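# Robot arms deliver checkmate in one as White

## Task

White moves next: make a single White move that checkmates Black. Pawns step one square per move, White's heading toward rank 5 and Black's toward rank 1. Square names come from the labels along the board's edge. When finished, all squares not involved in the move must contain exactly what they contained at the start. Every piece on the board must stand upright and lie wholly within its square. Anything that stays in place only because the robot is holding it does not count.

## Robot and tools

Robot: two 7-joint arms, left_arm and right_arm, each with a parallel gripper. The names are labels only and do not refer to sides of any image. Positions are reported in one world frame in metres: origin on the table surface midway between the arms, +z up, +x outward over the table, and left_arm sits toward +y. The printed hand position can be off from the real one, more so when the arm reaches far.

Tool execute_actions, argument actions: a list with zero or one item, plus an optional pictures boolean (camera images come back by default). An empty list just reports the current state. A wait item is {"steps": N}, N from 1 to 300, with no new command; it returns once N control steps (1/30 s each) have gone by since the previous result, and your reply time is included. A motion item is {"rows": [...], "steps": N} with 1 to 15 rows and N at most 15 (default 15). One row is used per step; if there are fewer rows than steps, the final row repeats. If a call is rejected, nothing reaches the robot.

Each row is a single flat list of 20 numbers covering both arms, even when only one moves: left_arm's 7 joint targets, then its gripper position, force_limit, speed; then right_arm's 7 joint targets and its 3 gripper numbers. Joint values are absolute target angles in radians, same order and convention as the Joint positions line: waist (-6.283 to 6.283), shoulder (-2.250 to 2.250), upper arm roll (-6.283 to 6.283), elbow (-2.580 to 2.580), forearm roll (-6.283 to 6.283), wrist pitch (-2.100 to 2.100), wrist roll (-6.283 to 6.283). The true ends may differ by up to 0.013 rad. A target more than 0.013 rad beyond a stated end, and farther out than the joint's last reported angle, makes the call rejected. A target beyond the real end is clipped there, and the result may print "joint sent to its limit" (possibly about an earlier motion still running); absence of that line proves nothing. Targets sent each step are kept within 0.304 rad of the measured angle for the first four joints and 0.266 rad for the last three, and all targets of an arm are pulled back if they would move its gripper more than 70 mm from where it is. Joints are speed- and acceleration-limited and move in a coordinated way, so after a big move the arm may not yet be at its target when the result arrives. Between calls the arms keep heading to the last row sent until they have basically stopped or a step was HELD.

Gripper numbers, each in [-1, 1], absolute settings: position +1 is fully open (85 mm), pads touch near -0.8, and -1 closes until blocked. force_limit sets pad force (on a 40 mm object: about 20 N at -1, 128 N at 0, 235 N at +1; thin items may get less). speed sets closing rate (about 20, 85, 150 mm/s at -1, 0, +1); faster closing adds some grip force. To keep a gripper unchanged, resend its previous three numbers, since 0 is a real command. Settled fingers only react to a new position differing by at least 0.01; force and speed changes take effect only then, so open first to regrip more gently. Except after a grip at force_limit -1, fingers reclose automatically if the object slips. Fingers point along the gripper's +z and close along its y axis. end_effector_position is the point between closed pads; fingertips extend about 19 mm past it when closed, 6 mm when open, and move roughly 13 mm away from the arm while closing, so keep clearance above the table.

Result lines: per-arm end_effector_position (m) and end_effector_quat_wxyz; Joint positions (rad) and Joint velocities (rad/s), one block per arm; joint torques in the same order (with per-arm offset, scale and noise). object_status: 0 moving, 1 blocked while opening, 2 blocked while closing (a grip; check for this after commanding -1), 3 reached the target or pads met (a tiny item may still be held). Any new position resets it to 0 briefly. position_measured is in counts, nonlinear: 3 fully open, ~78 is 60 mm, ~130 is 40 mm, ~180 is 20 mm, ~230 pads together. "joint command not followed" means a clearance check altered or blocked some joint targets; the rest of the row still ran. HELD marks steps where your row was not (fully) sent. TORQUE FAULT: a joint hit its load limit (51.3 N m for the first four joints, 32.3 for the last three, held weight included), and that arm freezes for 10 s, dropping the rest of the call. MOTOR HOT appears from 60 °C; at 75 °C an OVER-TEMPERATURE FAULT lets the arm sag until it cools. Holding loads heats motors, even while idle.

Tool zoom_image: camera (cam_head_left, cam_head_right, cam_high, cam_low, cam_left_wrist, cam_right_wrist) and region [x0, y0, x1, y1] in pixels of that camera's latest image, top-left origin, at most 504 by 504. All images are 672x504. Calibration (K, distortion, T_world_to_cam) is supplied per camera and may be slightly off; wrist camera poses follow the arm's joint readings.

Tool finished_scene, argument scene: the current scene's number. It ends the scene irreversibly and reports whether the goal held. Replying without any tool call also ends everything.

Approach: read the board and edge labels from the cameras, find the mating move, grasp the moving piece (and remove any captured piece without disturbing others), set it down upright and centred in its target square, release, and retreat. Avoid dropping or tipping pieces, knocking anything off the table, pressing hard on the board, and letting the arms collide or push on each other. Brief external tugs on a held object can occur.

Each tool is called in YAML: its name, and indented under it one key for each argument.

## Session

execute_actions:
  actions: []

Scene clock: 0.00 s of 4000.00 s.
left_arm: end_effector_position=(+0.1093, +0.1483, +0.2555) position_measured=3 object_status=3 end_effector_quat_wxyz=(-0.130, +0.672, -0.665, +0.299) | right_arm: end_effector_position=(+0.0645, -0.6731, +0.3974) position_measured=3 object_status=3 end_effector_quat_wxyz=(+0.298, +0.631, +0.446, -0.560)
Joint positions: left_arm=[ 0.045 -0.941  0.467  2.55   0.451  0.824  3.397] | right_arm=[ 0.443  0.144 -0.608  2.337  1.109  1.771 -0.876]
Joint velocities: left_arm=[ 0.001  0.    -0.    -0.    -0.001 -0.001 -0.001] | right_arm=[-0.     0.001 -0.     0.    -0.    -0.     0.001]
Joint torques (N m, as the joint torque sensors report them, + toward a larger angle): no reading
Motor temperatures (°C, as the motors report them): left_arm=[31 27 32 29 35 44 37] | right_arm=[32 31 27 28 40 34 40]

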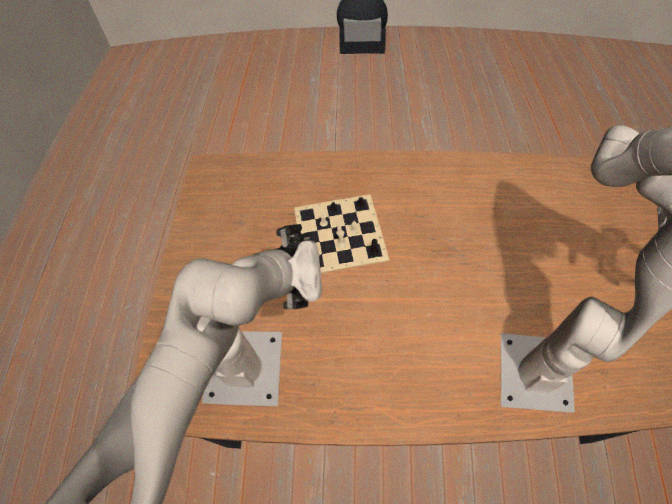

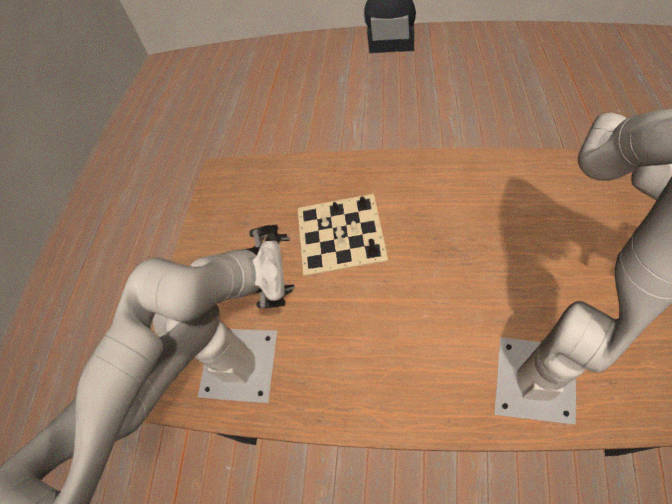

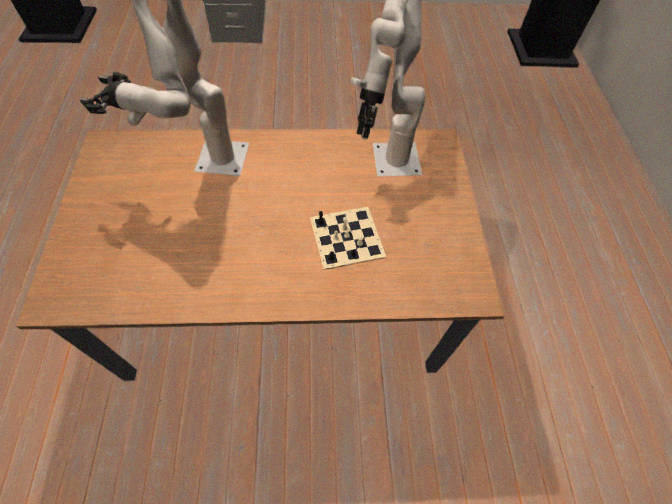

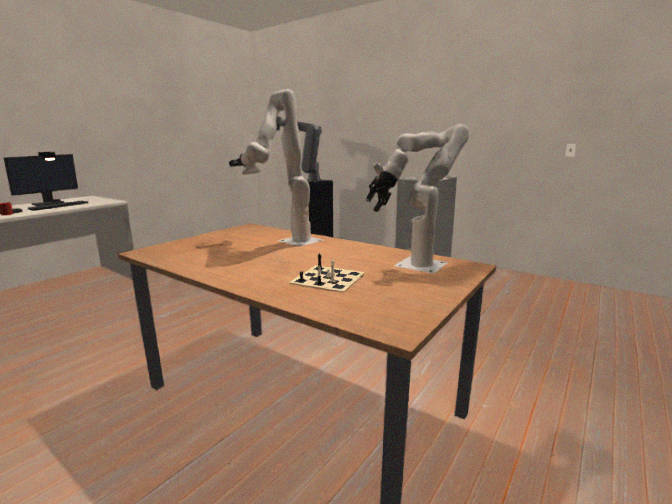

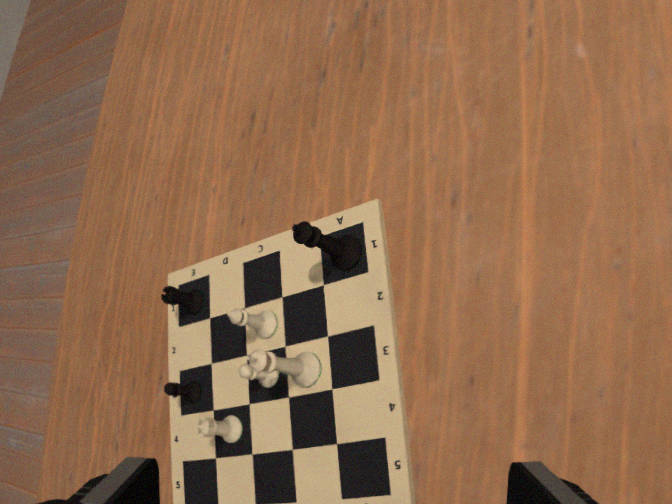

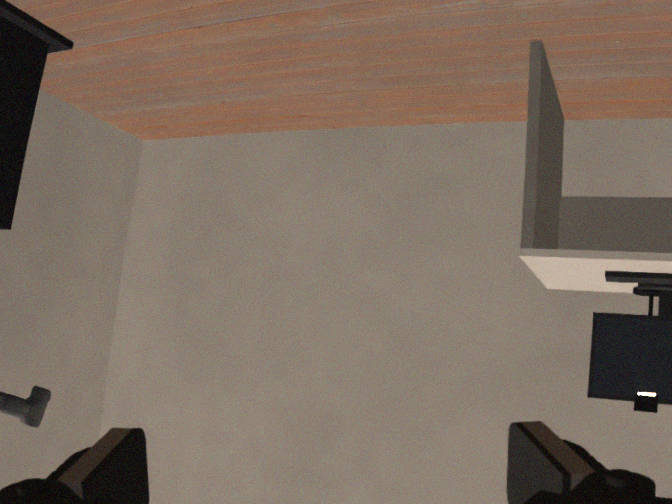

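zoom_image:
  camera: "cam_left_wrist"
  region: [140,190,440,504]

zoom_image:
  camera: "cam_low"
  region: [280,240,380,305]

zoom_image:
  camera: "cam_head_right"
  region: [285,185,405,285]

zoom_image:
  camera: "cam_high"
  region: [300,195,400,280]

Region (140, 190, 440, 504) of cam_left_wrist's 672x504 image, scaled by 1.605; it fills the left 482 columns of this view, and the rest is white.

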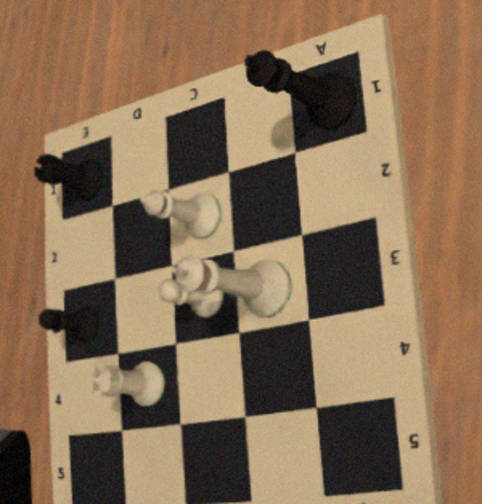

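Region (280, 240, 380, 305) of cam_low's 672x504 image, scaled by 5.040, with more detail than that image has; it fills the top 328 rows of this view, and the rest is white.

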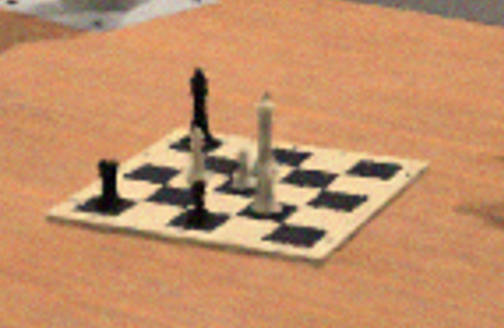

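Region (285, 185, 405, 285) of cam_head_right's 672x504 image, scaled by 4.200, with more detail than that image has.

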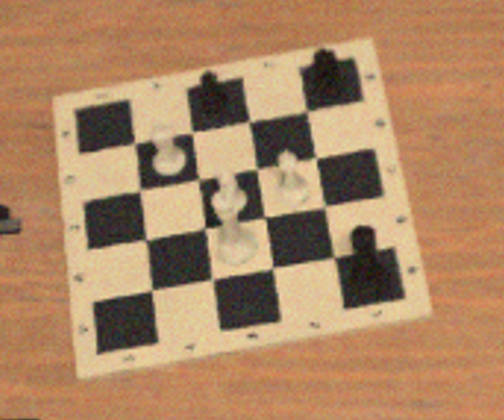

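Region (300, 195, 400, 280) of cam_high's 672x504 image, scaled by 5.040, with more detail than that image has; it fills the top 428 rows of this view, and the rest is white.

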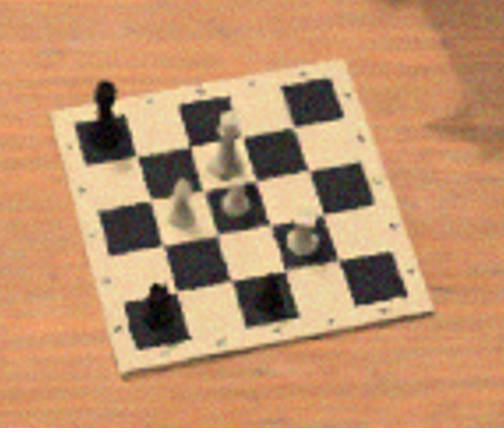

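execute_actions:
  actions:
    - {"rows":[[0.40,0.415,0,1.728,0,0.998,2.21,0.0,-0.8,0,0.443,0.144,-0.608,2.337,1.109,1.771,-0.876,1,0,0]]}
  pictures: false

execute_actions:
  actions:
    - {"steps":90}

Scene clock: 23.10 s of 4000.00 s.
left_arm: end_effector_position=(+0.1844, +0.1551, +0.3618) position_measured=95 object_status=0 end_effector_quat_wxyz=(+0.132, -0.508, +0.816, -0.243) | right_arm: end_effector_position=(+0.0644, -0.6731, +0.3975) position_measured=3 object_status=3 end_effector_quat_wxyz=(+0.298, +0.631, +0.446, -0.560)
Joint positions: left_arm=[ 0.321 -0.556  0.132  2.173  0.14   0.964  3.068] | right_arm=[ 0.443  0.144 -0.608  2.337  1.109  1.771 -0.876]
Joint velocities: left_arm=[ 0.286  0.977 -0.529 -0.98  -0.56   0.134 -0.857] | right_arm=[-0.001 -0.     0.    -0.     0.    -0.    -0.   ]
Joint torques (N m, as the joint torque sensors report them, + toward a larger angle): left_arm=[ -0.03   0.27  -0.82 -10.62  -0.07  -1.25   0.19] | right_arm=[-0.21 -7.38 -0.06 -4.52  1.31  2.53 -0.11]
Motor temperatures (°C, as the motors report them): left_arm=[31 27 32 29 35 44 37] | right_arm=[32 31 27 28 40 34 40]
Steps of this call (steps 1 to 90: nothing new was sent; then 19.60 s passed at rest; steps 91 to 105: all 15 steps of this action). Readings (joint positions | what the end effector reports):
91: left_arm=[0.047 -0.940 0.467 2.549 0.451 0.824 3.397] | right_arm=[0.443 0.144 -0.608 2.337 1.109 1.771 -0.876] | left_arm position_measured=3 object_status=0 | right_arm position_measured=3 object_status=3
92: left_arm=[0.054 -0.933 0.463 2.545 0.447 0.827 3.393] | right_arm=[0.443 0.144 -0.608 2.337 1.109 1.771 -0.876] | left_arm position_measured=4 object_status=0 | right_arm position_measured=3 object_status=3
94: left_arm=[0.083 -0.903 0.438 2.519 0.425 0.842 3.371] | right_arm=[0.443 0.144 -0.608 2.337 1.109 1.771 -0.876] | left_arm position_measured=14 object_status=0 | right_arm position_measured=3 object_status=3
98: left_arm=[0.201 -0.783 0.323 2.403 0.324 0.903 3.269] | right_arm=[0.443 0.144 -0.608 2.337 1.109 1.771 -0.876] | left_arm position_measured=43 object_status=0 | right_arm position_measured=3 object_status=3
105: the state above

Scene clock: 26.10 s of 4000.00 s.
left_arm: end_effector_position=(+0.3677, +0.1358, +0.1883) position_measured=128 object_status=3 end_effector_quat_wxyz=(+0.000, -0.130, +0.991, -0.000) | right_arm: end_effector_position=(+0.0644, -0.6731, +0.3975) position_measured=3 object_status=3 end_effector_quat_wxyz=(+0.298, +0.631, +0.446, -0.560)
Joint positions: left_arm=[0.4   0.415 0.    1.728 0.    0.998 2.21 ] | right_arm=[ 0.443  0.144 -0.608  2.337  1.109  1.771 -0.876]
Joint velocities: left_arm=[ 0.     0.    -0.     0.     0.002  0.001 -0.001] | right_arm=[ 0.    -0.001  0.     0.    -0.001  0.001 -0.   ]
Joint torques (N m, as the joint torque sensors report them, + toward a larger angle): left_arm=[  0.07 -16.74   0.52  -7.85  -0.28   0.36   0.07] | right_arm=[-0.05 -7.42  0.01 -4.44  1.34  2.59 -0.16]
Motor temperatures (°C, as the motors report them): left_arm=[31 27 32 29 35 44 37] | right_arm=[32 31 27 28 40 34 40]
Steps of this call (steps 1 to 60: the robot went on to your last target; steps 61 to 90: nothing new was sent). Readings (joint positions | what the end effector reports):
1: left_arm=[0.330 -0.523 0.115 2.141 0.122 0.968 3.039] | right_arm=[0.443 0.144 -0.608 2.337 1.109 1.771 -0.876] | left_arm position_measured=103 object_status=0 | right_arm position_measured=3 object_status=3
2: left_arm=[0.339 -0.490 0.101 2.108 0.107 0.972 3.010] | right_arm=[0.443 0.144 -0.608 2.337 1.109 1.771 -0.876] | left_arm position_measured=110 object_status=0 | right_arm position_measured=3 object_status=3
4: left_arm=[0.352 -0.424 0.077 2.041 0.081 0.978 2.952] | right_arm=[0.443 0.144 -0.608 2.337 1.109 1.771 -0.876] | left_arm position_measured=123 object_status=0 | right_arm position_measured=3 object_status=3
8: left_arm=[0.372 -0.286 0.043 1.912 0.046 0.986 2.831] | right_arm=[0.443 0.144 -0.608 2.337 1.109 1.771 -0.876] | left_arm position_measured=128 object_status=0 | right_arm position_measured=3 object_status=3
90: the state above
All arms were judged still, so your last target was given up. Only a new action makes them travel on or press farther. Fingers that are still opening or closing keep moving.
camera_calibration (this result's frames):
cam_left_wrist: T_world_to_cam=[[-0.279257, 0.959713, 0.0310743, -0.037967], [0.959816, 0.279929, -0.0198214, -0.327485], [-0.0277215, 0.0242903, -0.999321, 0.344529], [0, 0, 0, 1]] pos_world=[0.313273, 0.119741, 0.338984]
cam_right_wrist: T_world_to_cam=[[0.905898, -0.405107, -0.123438, -0.286157], [0.0415301, -0.205089, 0.977862, -0.475943], [-0.421454, -0.89097, -0.168966, -0.357119], [0, 0, 0, 1]] pos_world=[0.128486, -0.531717, 0.369743]

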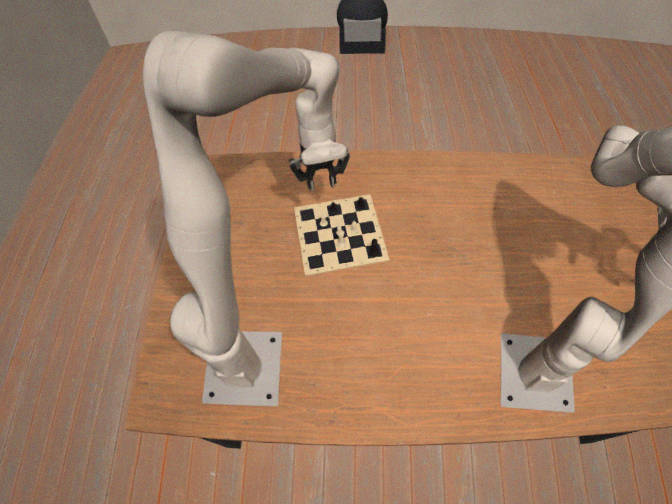

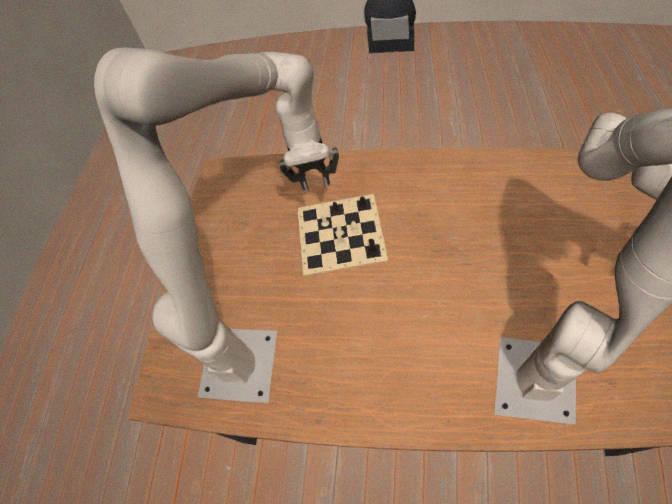

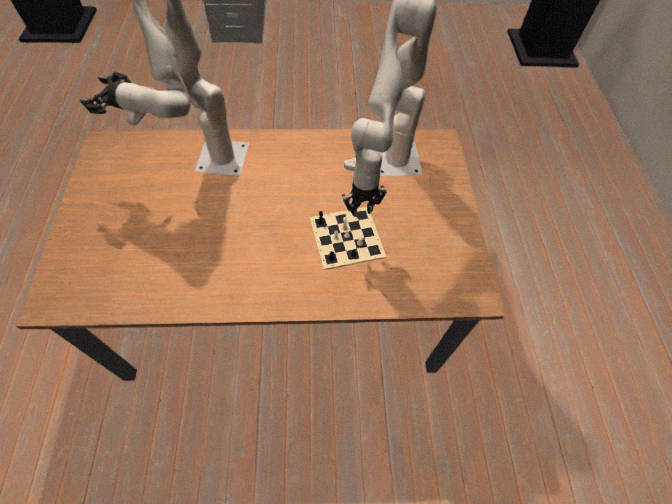

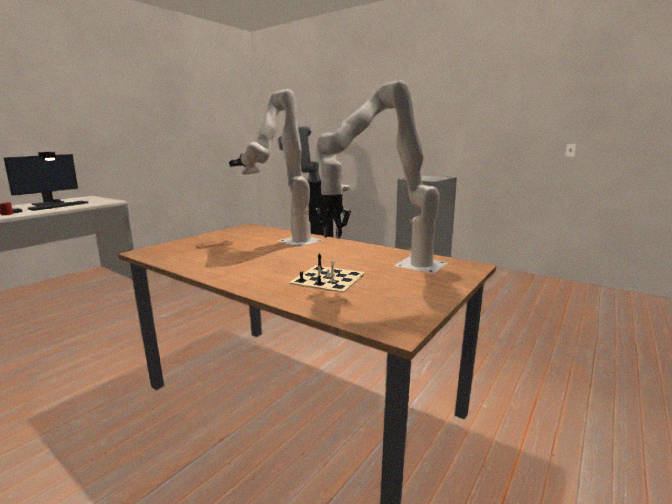

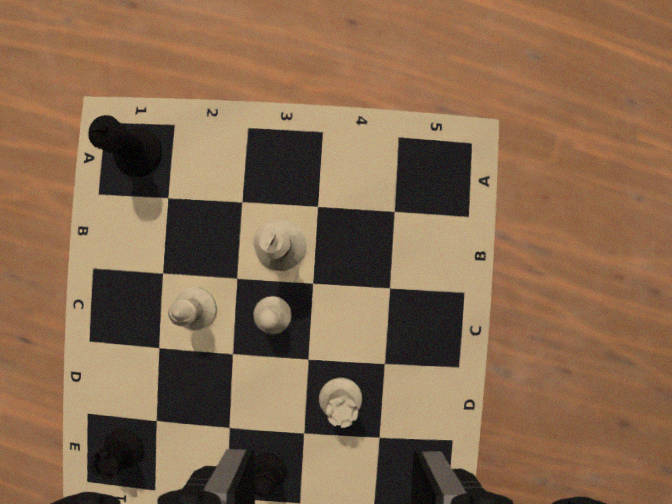

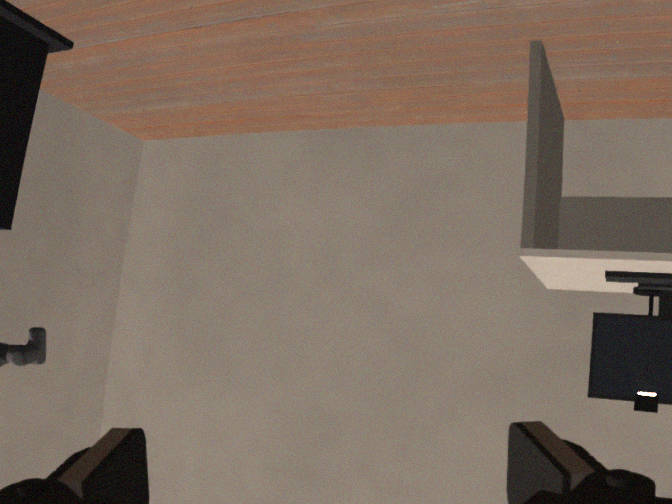

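execute_actions:
  actions:
    - {"rows":[[0.388,0.574,0,1.848,0,0.720,2.16,0.0,-0.8,0,0.443,0.144,-0.608,2.337,1.109,1.771,-0.876,1,0,0]]}
  pictures: false

execute_actions:
  actions:
    - {"steps":30}

Scene clock: 36.53 s of 4000.00 s.
left_arm: end_effector_position=(+0.3717, +0.1398, +0.0916) position_measured=128 object_status=3 end_effector_quat_wxyz=(+0.001, -0.111, +0.994, -0.001) | right_arm: end_effector_position=(+0.0644, -0.6731, +0.3975) position_measured=3 object_status=3 end_effector_quat_wxyz=(+0.298, +0.631, +0.446, -0.560)
Joint positions: left_arm=[ 0.388  0.571 -0.     1.848  0.     0.72   2.16 ] | right_arm=[ 0.443  0.144 -0.608  2.337  1.109  1.771 -0.876]
Joint velocities: left_arm=[-0.002  0.024  0.     0.004  0.    -0.001 -0.001] | right_arm=[ 0.     0.    -0.    -0.    -0.001  0.     0.001]
Joint torques (N m, as the joint torque sensors report them, + toward a larger angle): left_arm=[ -0.06 -18.21   0.43  -6.22  -0.15   0.14   0.18] | right_arm=[-0.02 -7.48  0.07 -4.52  1.29  2.56 -0.14]
Motor temperatures (°C, as the motors report them): left_arm=[31 27 32 29 35 44 37] | right_arm=[32 31 27 28 40 34 40]
Steps of this call (steps 1 to 90: nothing new was sent; then 6.93 s passed at rest; steps 91 to 105: all 15 steps of this action). Readings (joint positions | what the end effector reports):
91: left_arm=[0.400 0.416 0.000 1.728 0.000 0.997 2.210] | right_arm=[0.443 0.144 -0.608 2.337 1.109 1.771 -0.876] | left_arm position_measured=128 object_status=3 | right_arm position_measured=3 object_status=3
92: left_arm=[0.399 0.422 0.000 1.732 0.000 0.990 2.208] | right_arm=[0.443 0.144 -0.608 2.337 1.109 1.771 -0.876] | left_arm position_measured=128 object_status=3 | right_arm position_measured=3 object_status=3
94: left_arm=[0.397 0.450 0.000 1.750 0.000 0.947 2.201] | right_arm=[0.443 0.144 -0.608 2.337 1.109 1.771 -0.876] | left_arm position_measured=128 object_status=3 | right_arm position_measured=3 object_status=3
98: left_arm=[0.391 0.535 -0.000 1.817 -0.000 0.793 2.173] | right_arm=[0.443 0.144 -0.608 2.337 1.109 1.771 -0.876] | left_arm position_measured=128 object_status=3 | right_arm position_measured=3 object_status=3
105: the state above

Scene clock: 37.53 s of 4000.00 s.
left_arm: end_effector_position=(+0.3712, +0.1401, +0.0904) position_measured=128 object_status=3 end_effector_quat_wxyz=(-0.000, -0.111, +0.994, +0.000) | right_arm: end_effector_position=(+0.0644, -0.6731, +0.3975) position_measured=3 object_status=3 end_effector_quat_wxyz=(+0.298, +0.631, +0.446, -0.560)
Joint positions: left_arm=[0.388 0.574 0.    1.848 0.    0.72  2.16 ] | right_arm=[ 0.443  0.144 -0.608  2.337  1.109  1.771 -0.876]
Joint velocities: left_arm=[ 0.001 -0.    -0.     0.    -0.001 -0.003  0.   ] | right_arm=[-0.001  0.001 -0.    -0.    -0.003 -0.    -0.001]
Joint torques (N m, as the joint torque sensors report them, + toward a larger angle): left_arm=[  0.13 -17.88   0.8   -6.2   -0.41   0.36   0.01] | right_arm=[-0.12 -7.37 -0.03 -4.64  1.39  2.57 -0.18]
Motor temperatures (°C, as the motors report them): left_arm=[31 27 32 29 35 44 37] | right_arm=[32 31 27 28 40 34 40]
Steps of this call (steps 1 to 15: the robot went on to your last target; steps 16 to 30: nothing new was sent). Readings (joint positions | what the end effector reports):
1: left_arm=[0.388 0.572 -0.000 1.848 0.000 0.720 2.160] | right_arm=[0.443 0.144 -0.608 2.337 1.109 1.771 -0.876] | left_arm position_measured=128 object_status=3 | right_arm position_measured=3 object_status=3
2: left_arm=[0.388 0.573 -0.000 1.848 -0.000 0.720 2.160] | right_arm=[0.443 0.144 -0.608 2.337 1.109 1.771 -0.876] | left_arm position_measured=128 object_status=3 | right_arm position_measured=3 object_status=3
4: left_arm=[0.388 0.573 -0.000 1.848 -0.000 0.720 2.160] | right_arm=[0.443 0.144 -0.608 2.337 1.109 1.771 -0.876] | left_arm position_measured=128 object_status=3 | right_arm position_measured=3 object_status=3
8: left_arm=[0.388 0.574 -0.000 1.848 -0.000 0.720 2.160] | right_arm=[0.443 0.144 -0.608 2.337 1.109 1.771 -0.876] | left_arm position_measured=128 object_status=3 | right_arm position_measured=3 object_status=3
30: the state above
All arms were judged still, so your last target was given up. Only a new action makes them travel on or press farther. Fingers that are still opening or closing keep moving.
camera_calibration (this result's frames):
cam_left_wrist: T_world_to_cam=[[-0.242566, 0.969618, 0.0316707, -0.0530775], [0.969739, 0.24327, -0.0206211, -0.332441], [-0.0276991, 0.0257103, -0.999286, 0.246462], [0, 0, 0, 1]] pos_world=[0.316333, 0.126001, 0.241112]
cam_right_wrist: T_world_to_cam=[[0.905898, -0.405107, -0.123438, -0.286157], [0.0415301, -0.205089, 0.977862, -0.475943], [-0.421454, -0.89097, -0.168966, -0.357119], [0, 0, 0, 1]] pos_world=[0.128486, -0.531717, 0.369743]

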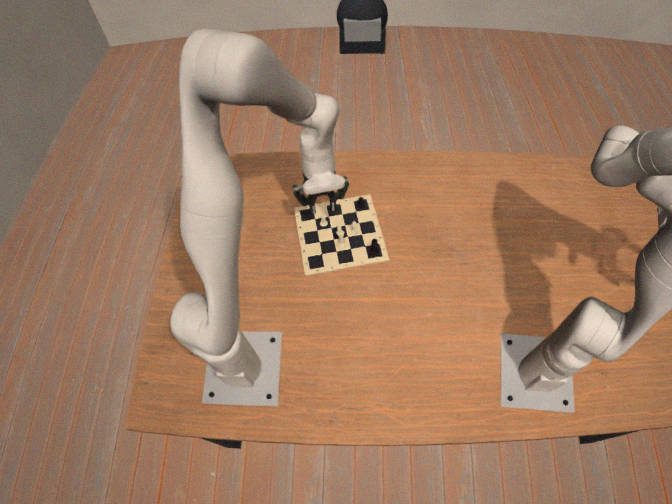

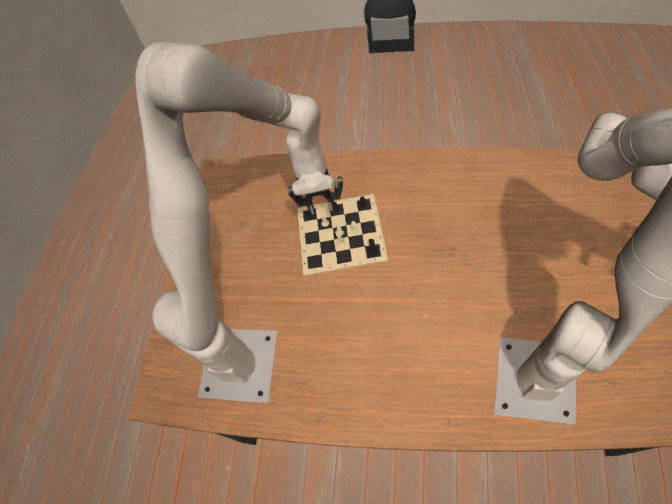

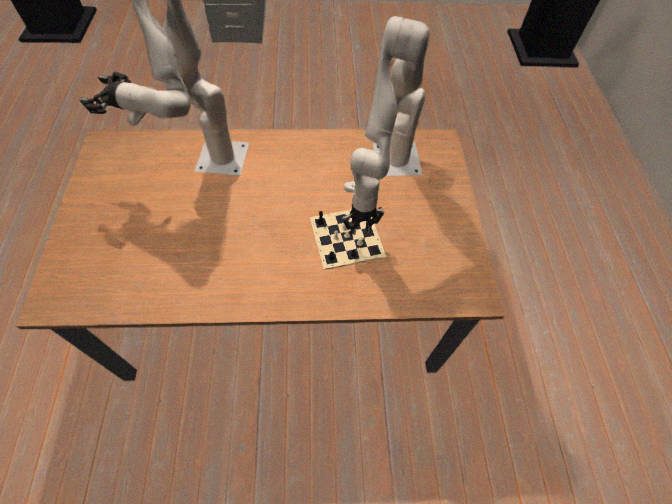

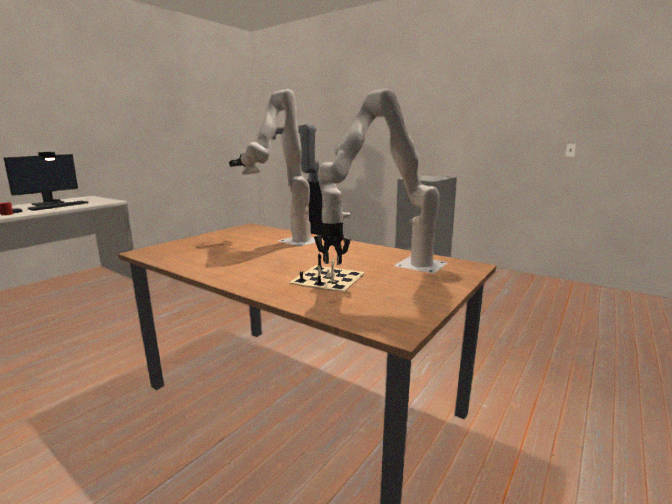

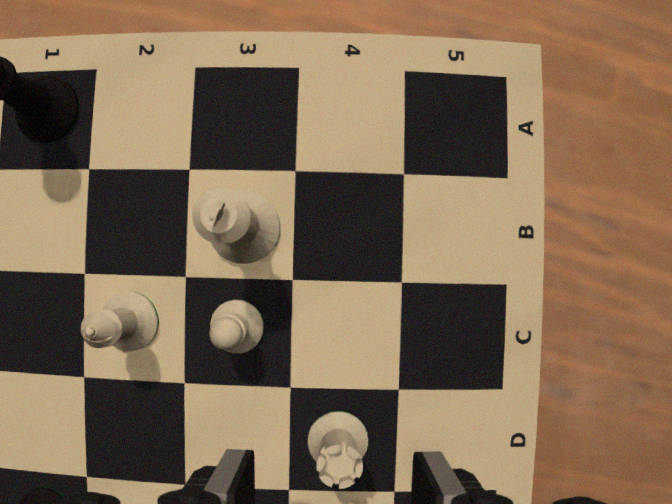

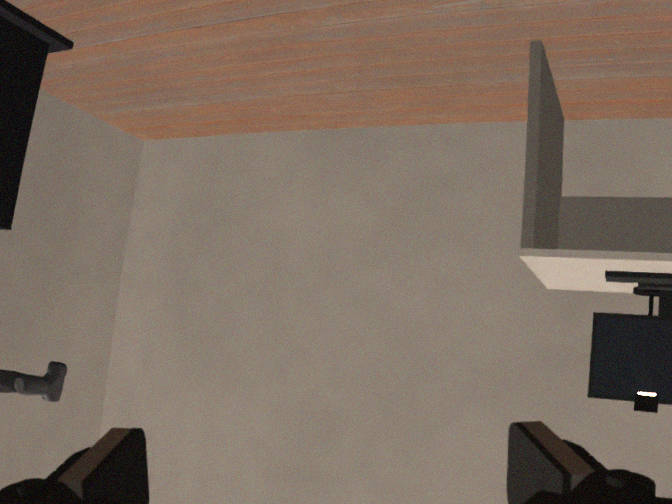

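execute_actions:
  actions:
    - {"rows":[[0.3825,0.669,0,1.882,0,0.5905,2.14,0.0,-0.8,0,0.443,0.144,-0.608,2.337,1.109,1.771,-0.876,1,0,0]]}

zoom_image:
  camera: "cam_low"
  region: [280,230,380,305]

Scene clock: 47.43 s of 4000.00 s.
left_arm: end_effector_position=(+0.3729, +0.1420, +0.0429) position_measured=128 object_status=3 end_effector_quat_wxyz=(+0.000, -0.104, +0.995, -0.000) | right_arm: end_effector_position=(+0.0644, -0.6731, +0.3975) position_measured=3 object_status=3 end_effector_quat_wxyz=(+0.298, +0.631, +0.446, -0.560)
Joint positions: left_arm=[ 0.383  0.668 -0.     1.882 -0.     0.591  2.14 ] | right_arm=[ 0.443  0.144 -0.608  2.337  1.109  1.771 -0.876]
Joint velocities: left_arm=[-0.     0.009 -0.     0.    -0.001  0.002  0.   ] | right_arm=[ 0.001 -0.     0.     0.     0.    -0.     0.001]
Joint torques (N m, as the joint torque sensors report them, + toward a larger angle): left_arm=[  0.13 -18.84   0.76  -5.2   -0.43   0.36   0.18] | right_arm=[-0.27 -7.35  0.09 -4.44  1.36  2.47 -0.17]
Motor temperatures (°C, as the motors report them): left_arm=[31 27 32 29 35 44 37] | right_arm=[32 31 27 28 40 34 40]
Steps of this call (steps 1 to 90: nothing new was sent; then 6.40 s passed at rest; steps 91 to 105: all 15 steps of this action). Readings (joint positions | what the end effector reports):
91: left_arm=[0.388 0.575 0.000 1.848 0.000 0.719 2.160] | right_arm=[0.443 0.144 -0.608 2.337 1.109 1.771 -0.876] | left_arm position_measured=128 object_status=3 | right_arm position_measured=3 object_status=3
92: left_arm=[0.388 0.581 0.000 1.849 0.000 0.713 2.159] | right_arm=[0.443 0.144 -0.608 2.337 1.109 1.771 -0.876] | left_arm position_measured=128 object_status=3 | right_arm position_measured=3 object_status=3
94: left_arm=[0.386 0.609 0.000 1.858 0.000 0.679 2.154] | right_arm=[0.443 0.144 -0.608 2.337 1.109 1.771 -0.876] | left_arm position_measured=128 object_status=3 | right_arm position_measured=3 object_status=3
98: left_arm=[0.383 0.663 -0.000 1.881 -0.000 0.596 2.141] | right_arm=[0.443 0.144 -0.608 2.337 1.109 1.771 -0.876] | left_arm position_measured=128 object_status=3 | right_arm position_measured=3 object_status=3
105: the state above
camera_calibration (this result's frames):
cam_left_wrist: T_world_to_cam=[[-0.228469, 0.973062, 0.0308501, -0.0587325], [0.973205, 0.229118, -0.0194097, -0.334826], [-0.0259552, 0.0255889, -0.999336, 0.198337], [0, 0, 0, 1]] pos_world=[0.317584, 0.12879, 0.193518]
cam_right_wrist: T_world_to_cam=[[0.905898, -0.405107, -0.123438, -0.286157], [0.0415299, -0.205089, 0.977862, -0.475943], [-0.421454, -0.89097, -0.168966, -0.357119], [0, 0, 0, 1]] pos_world=[0.128486, -0.531717, 0.369743]

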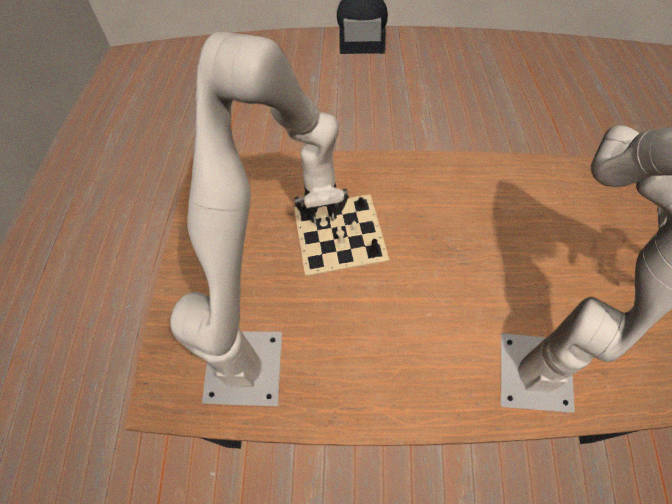

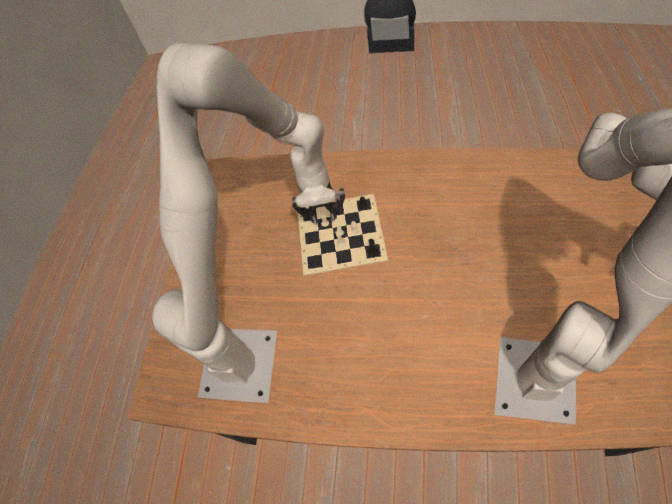

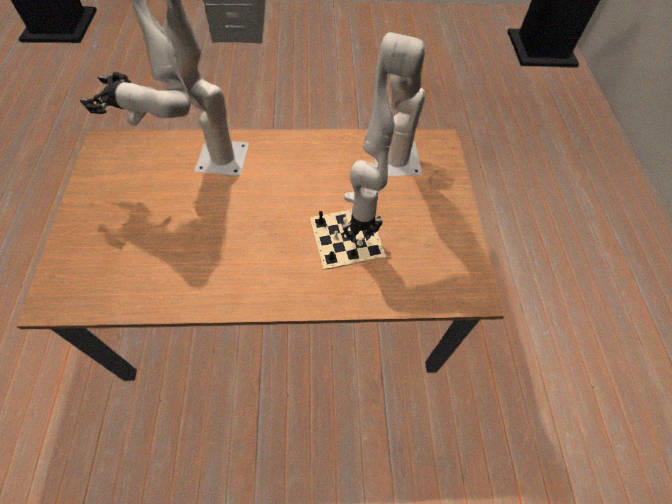

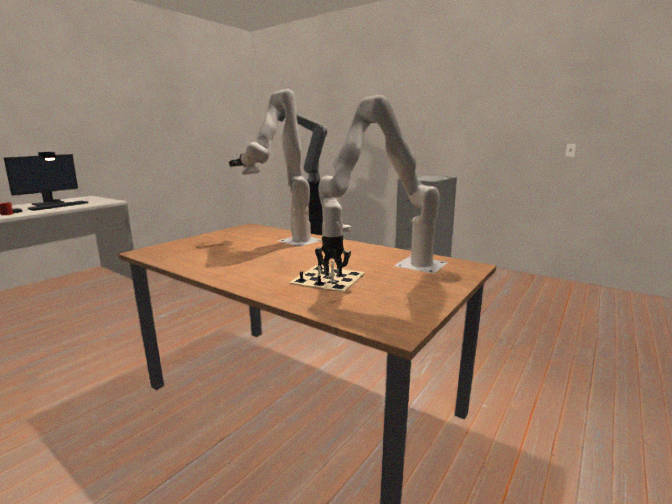

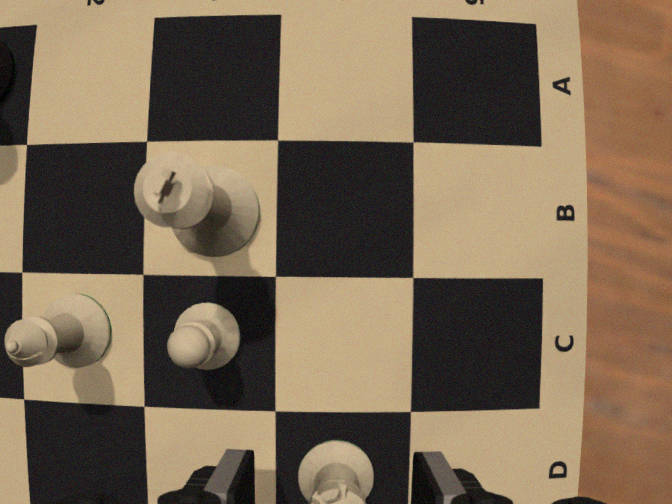

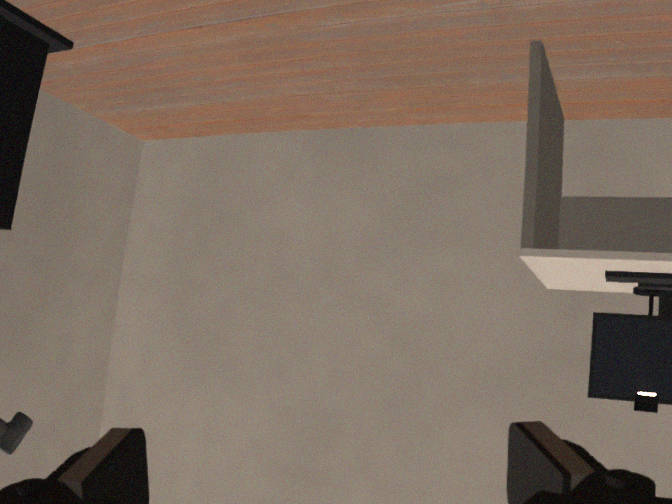

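Region (280, 230, 380, 305) of cam_low's 672x504 image, scaled by 5.040, with more detail than that image has; it fills the top 378 rows of this view, and the rest is white.

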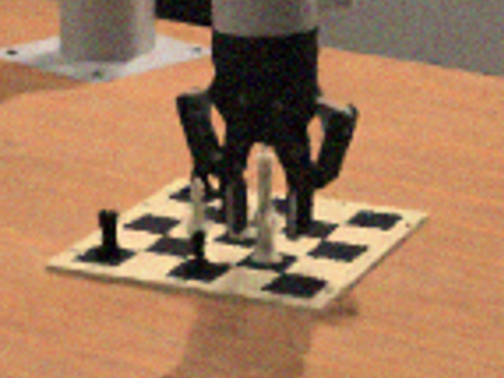

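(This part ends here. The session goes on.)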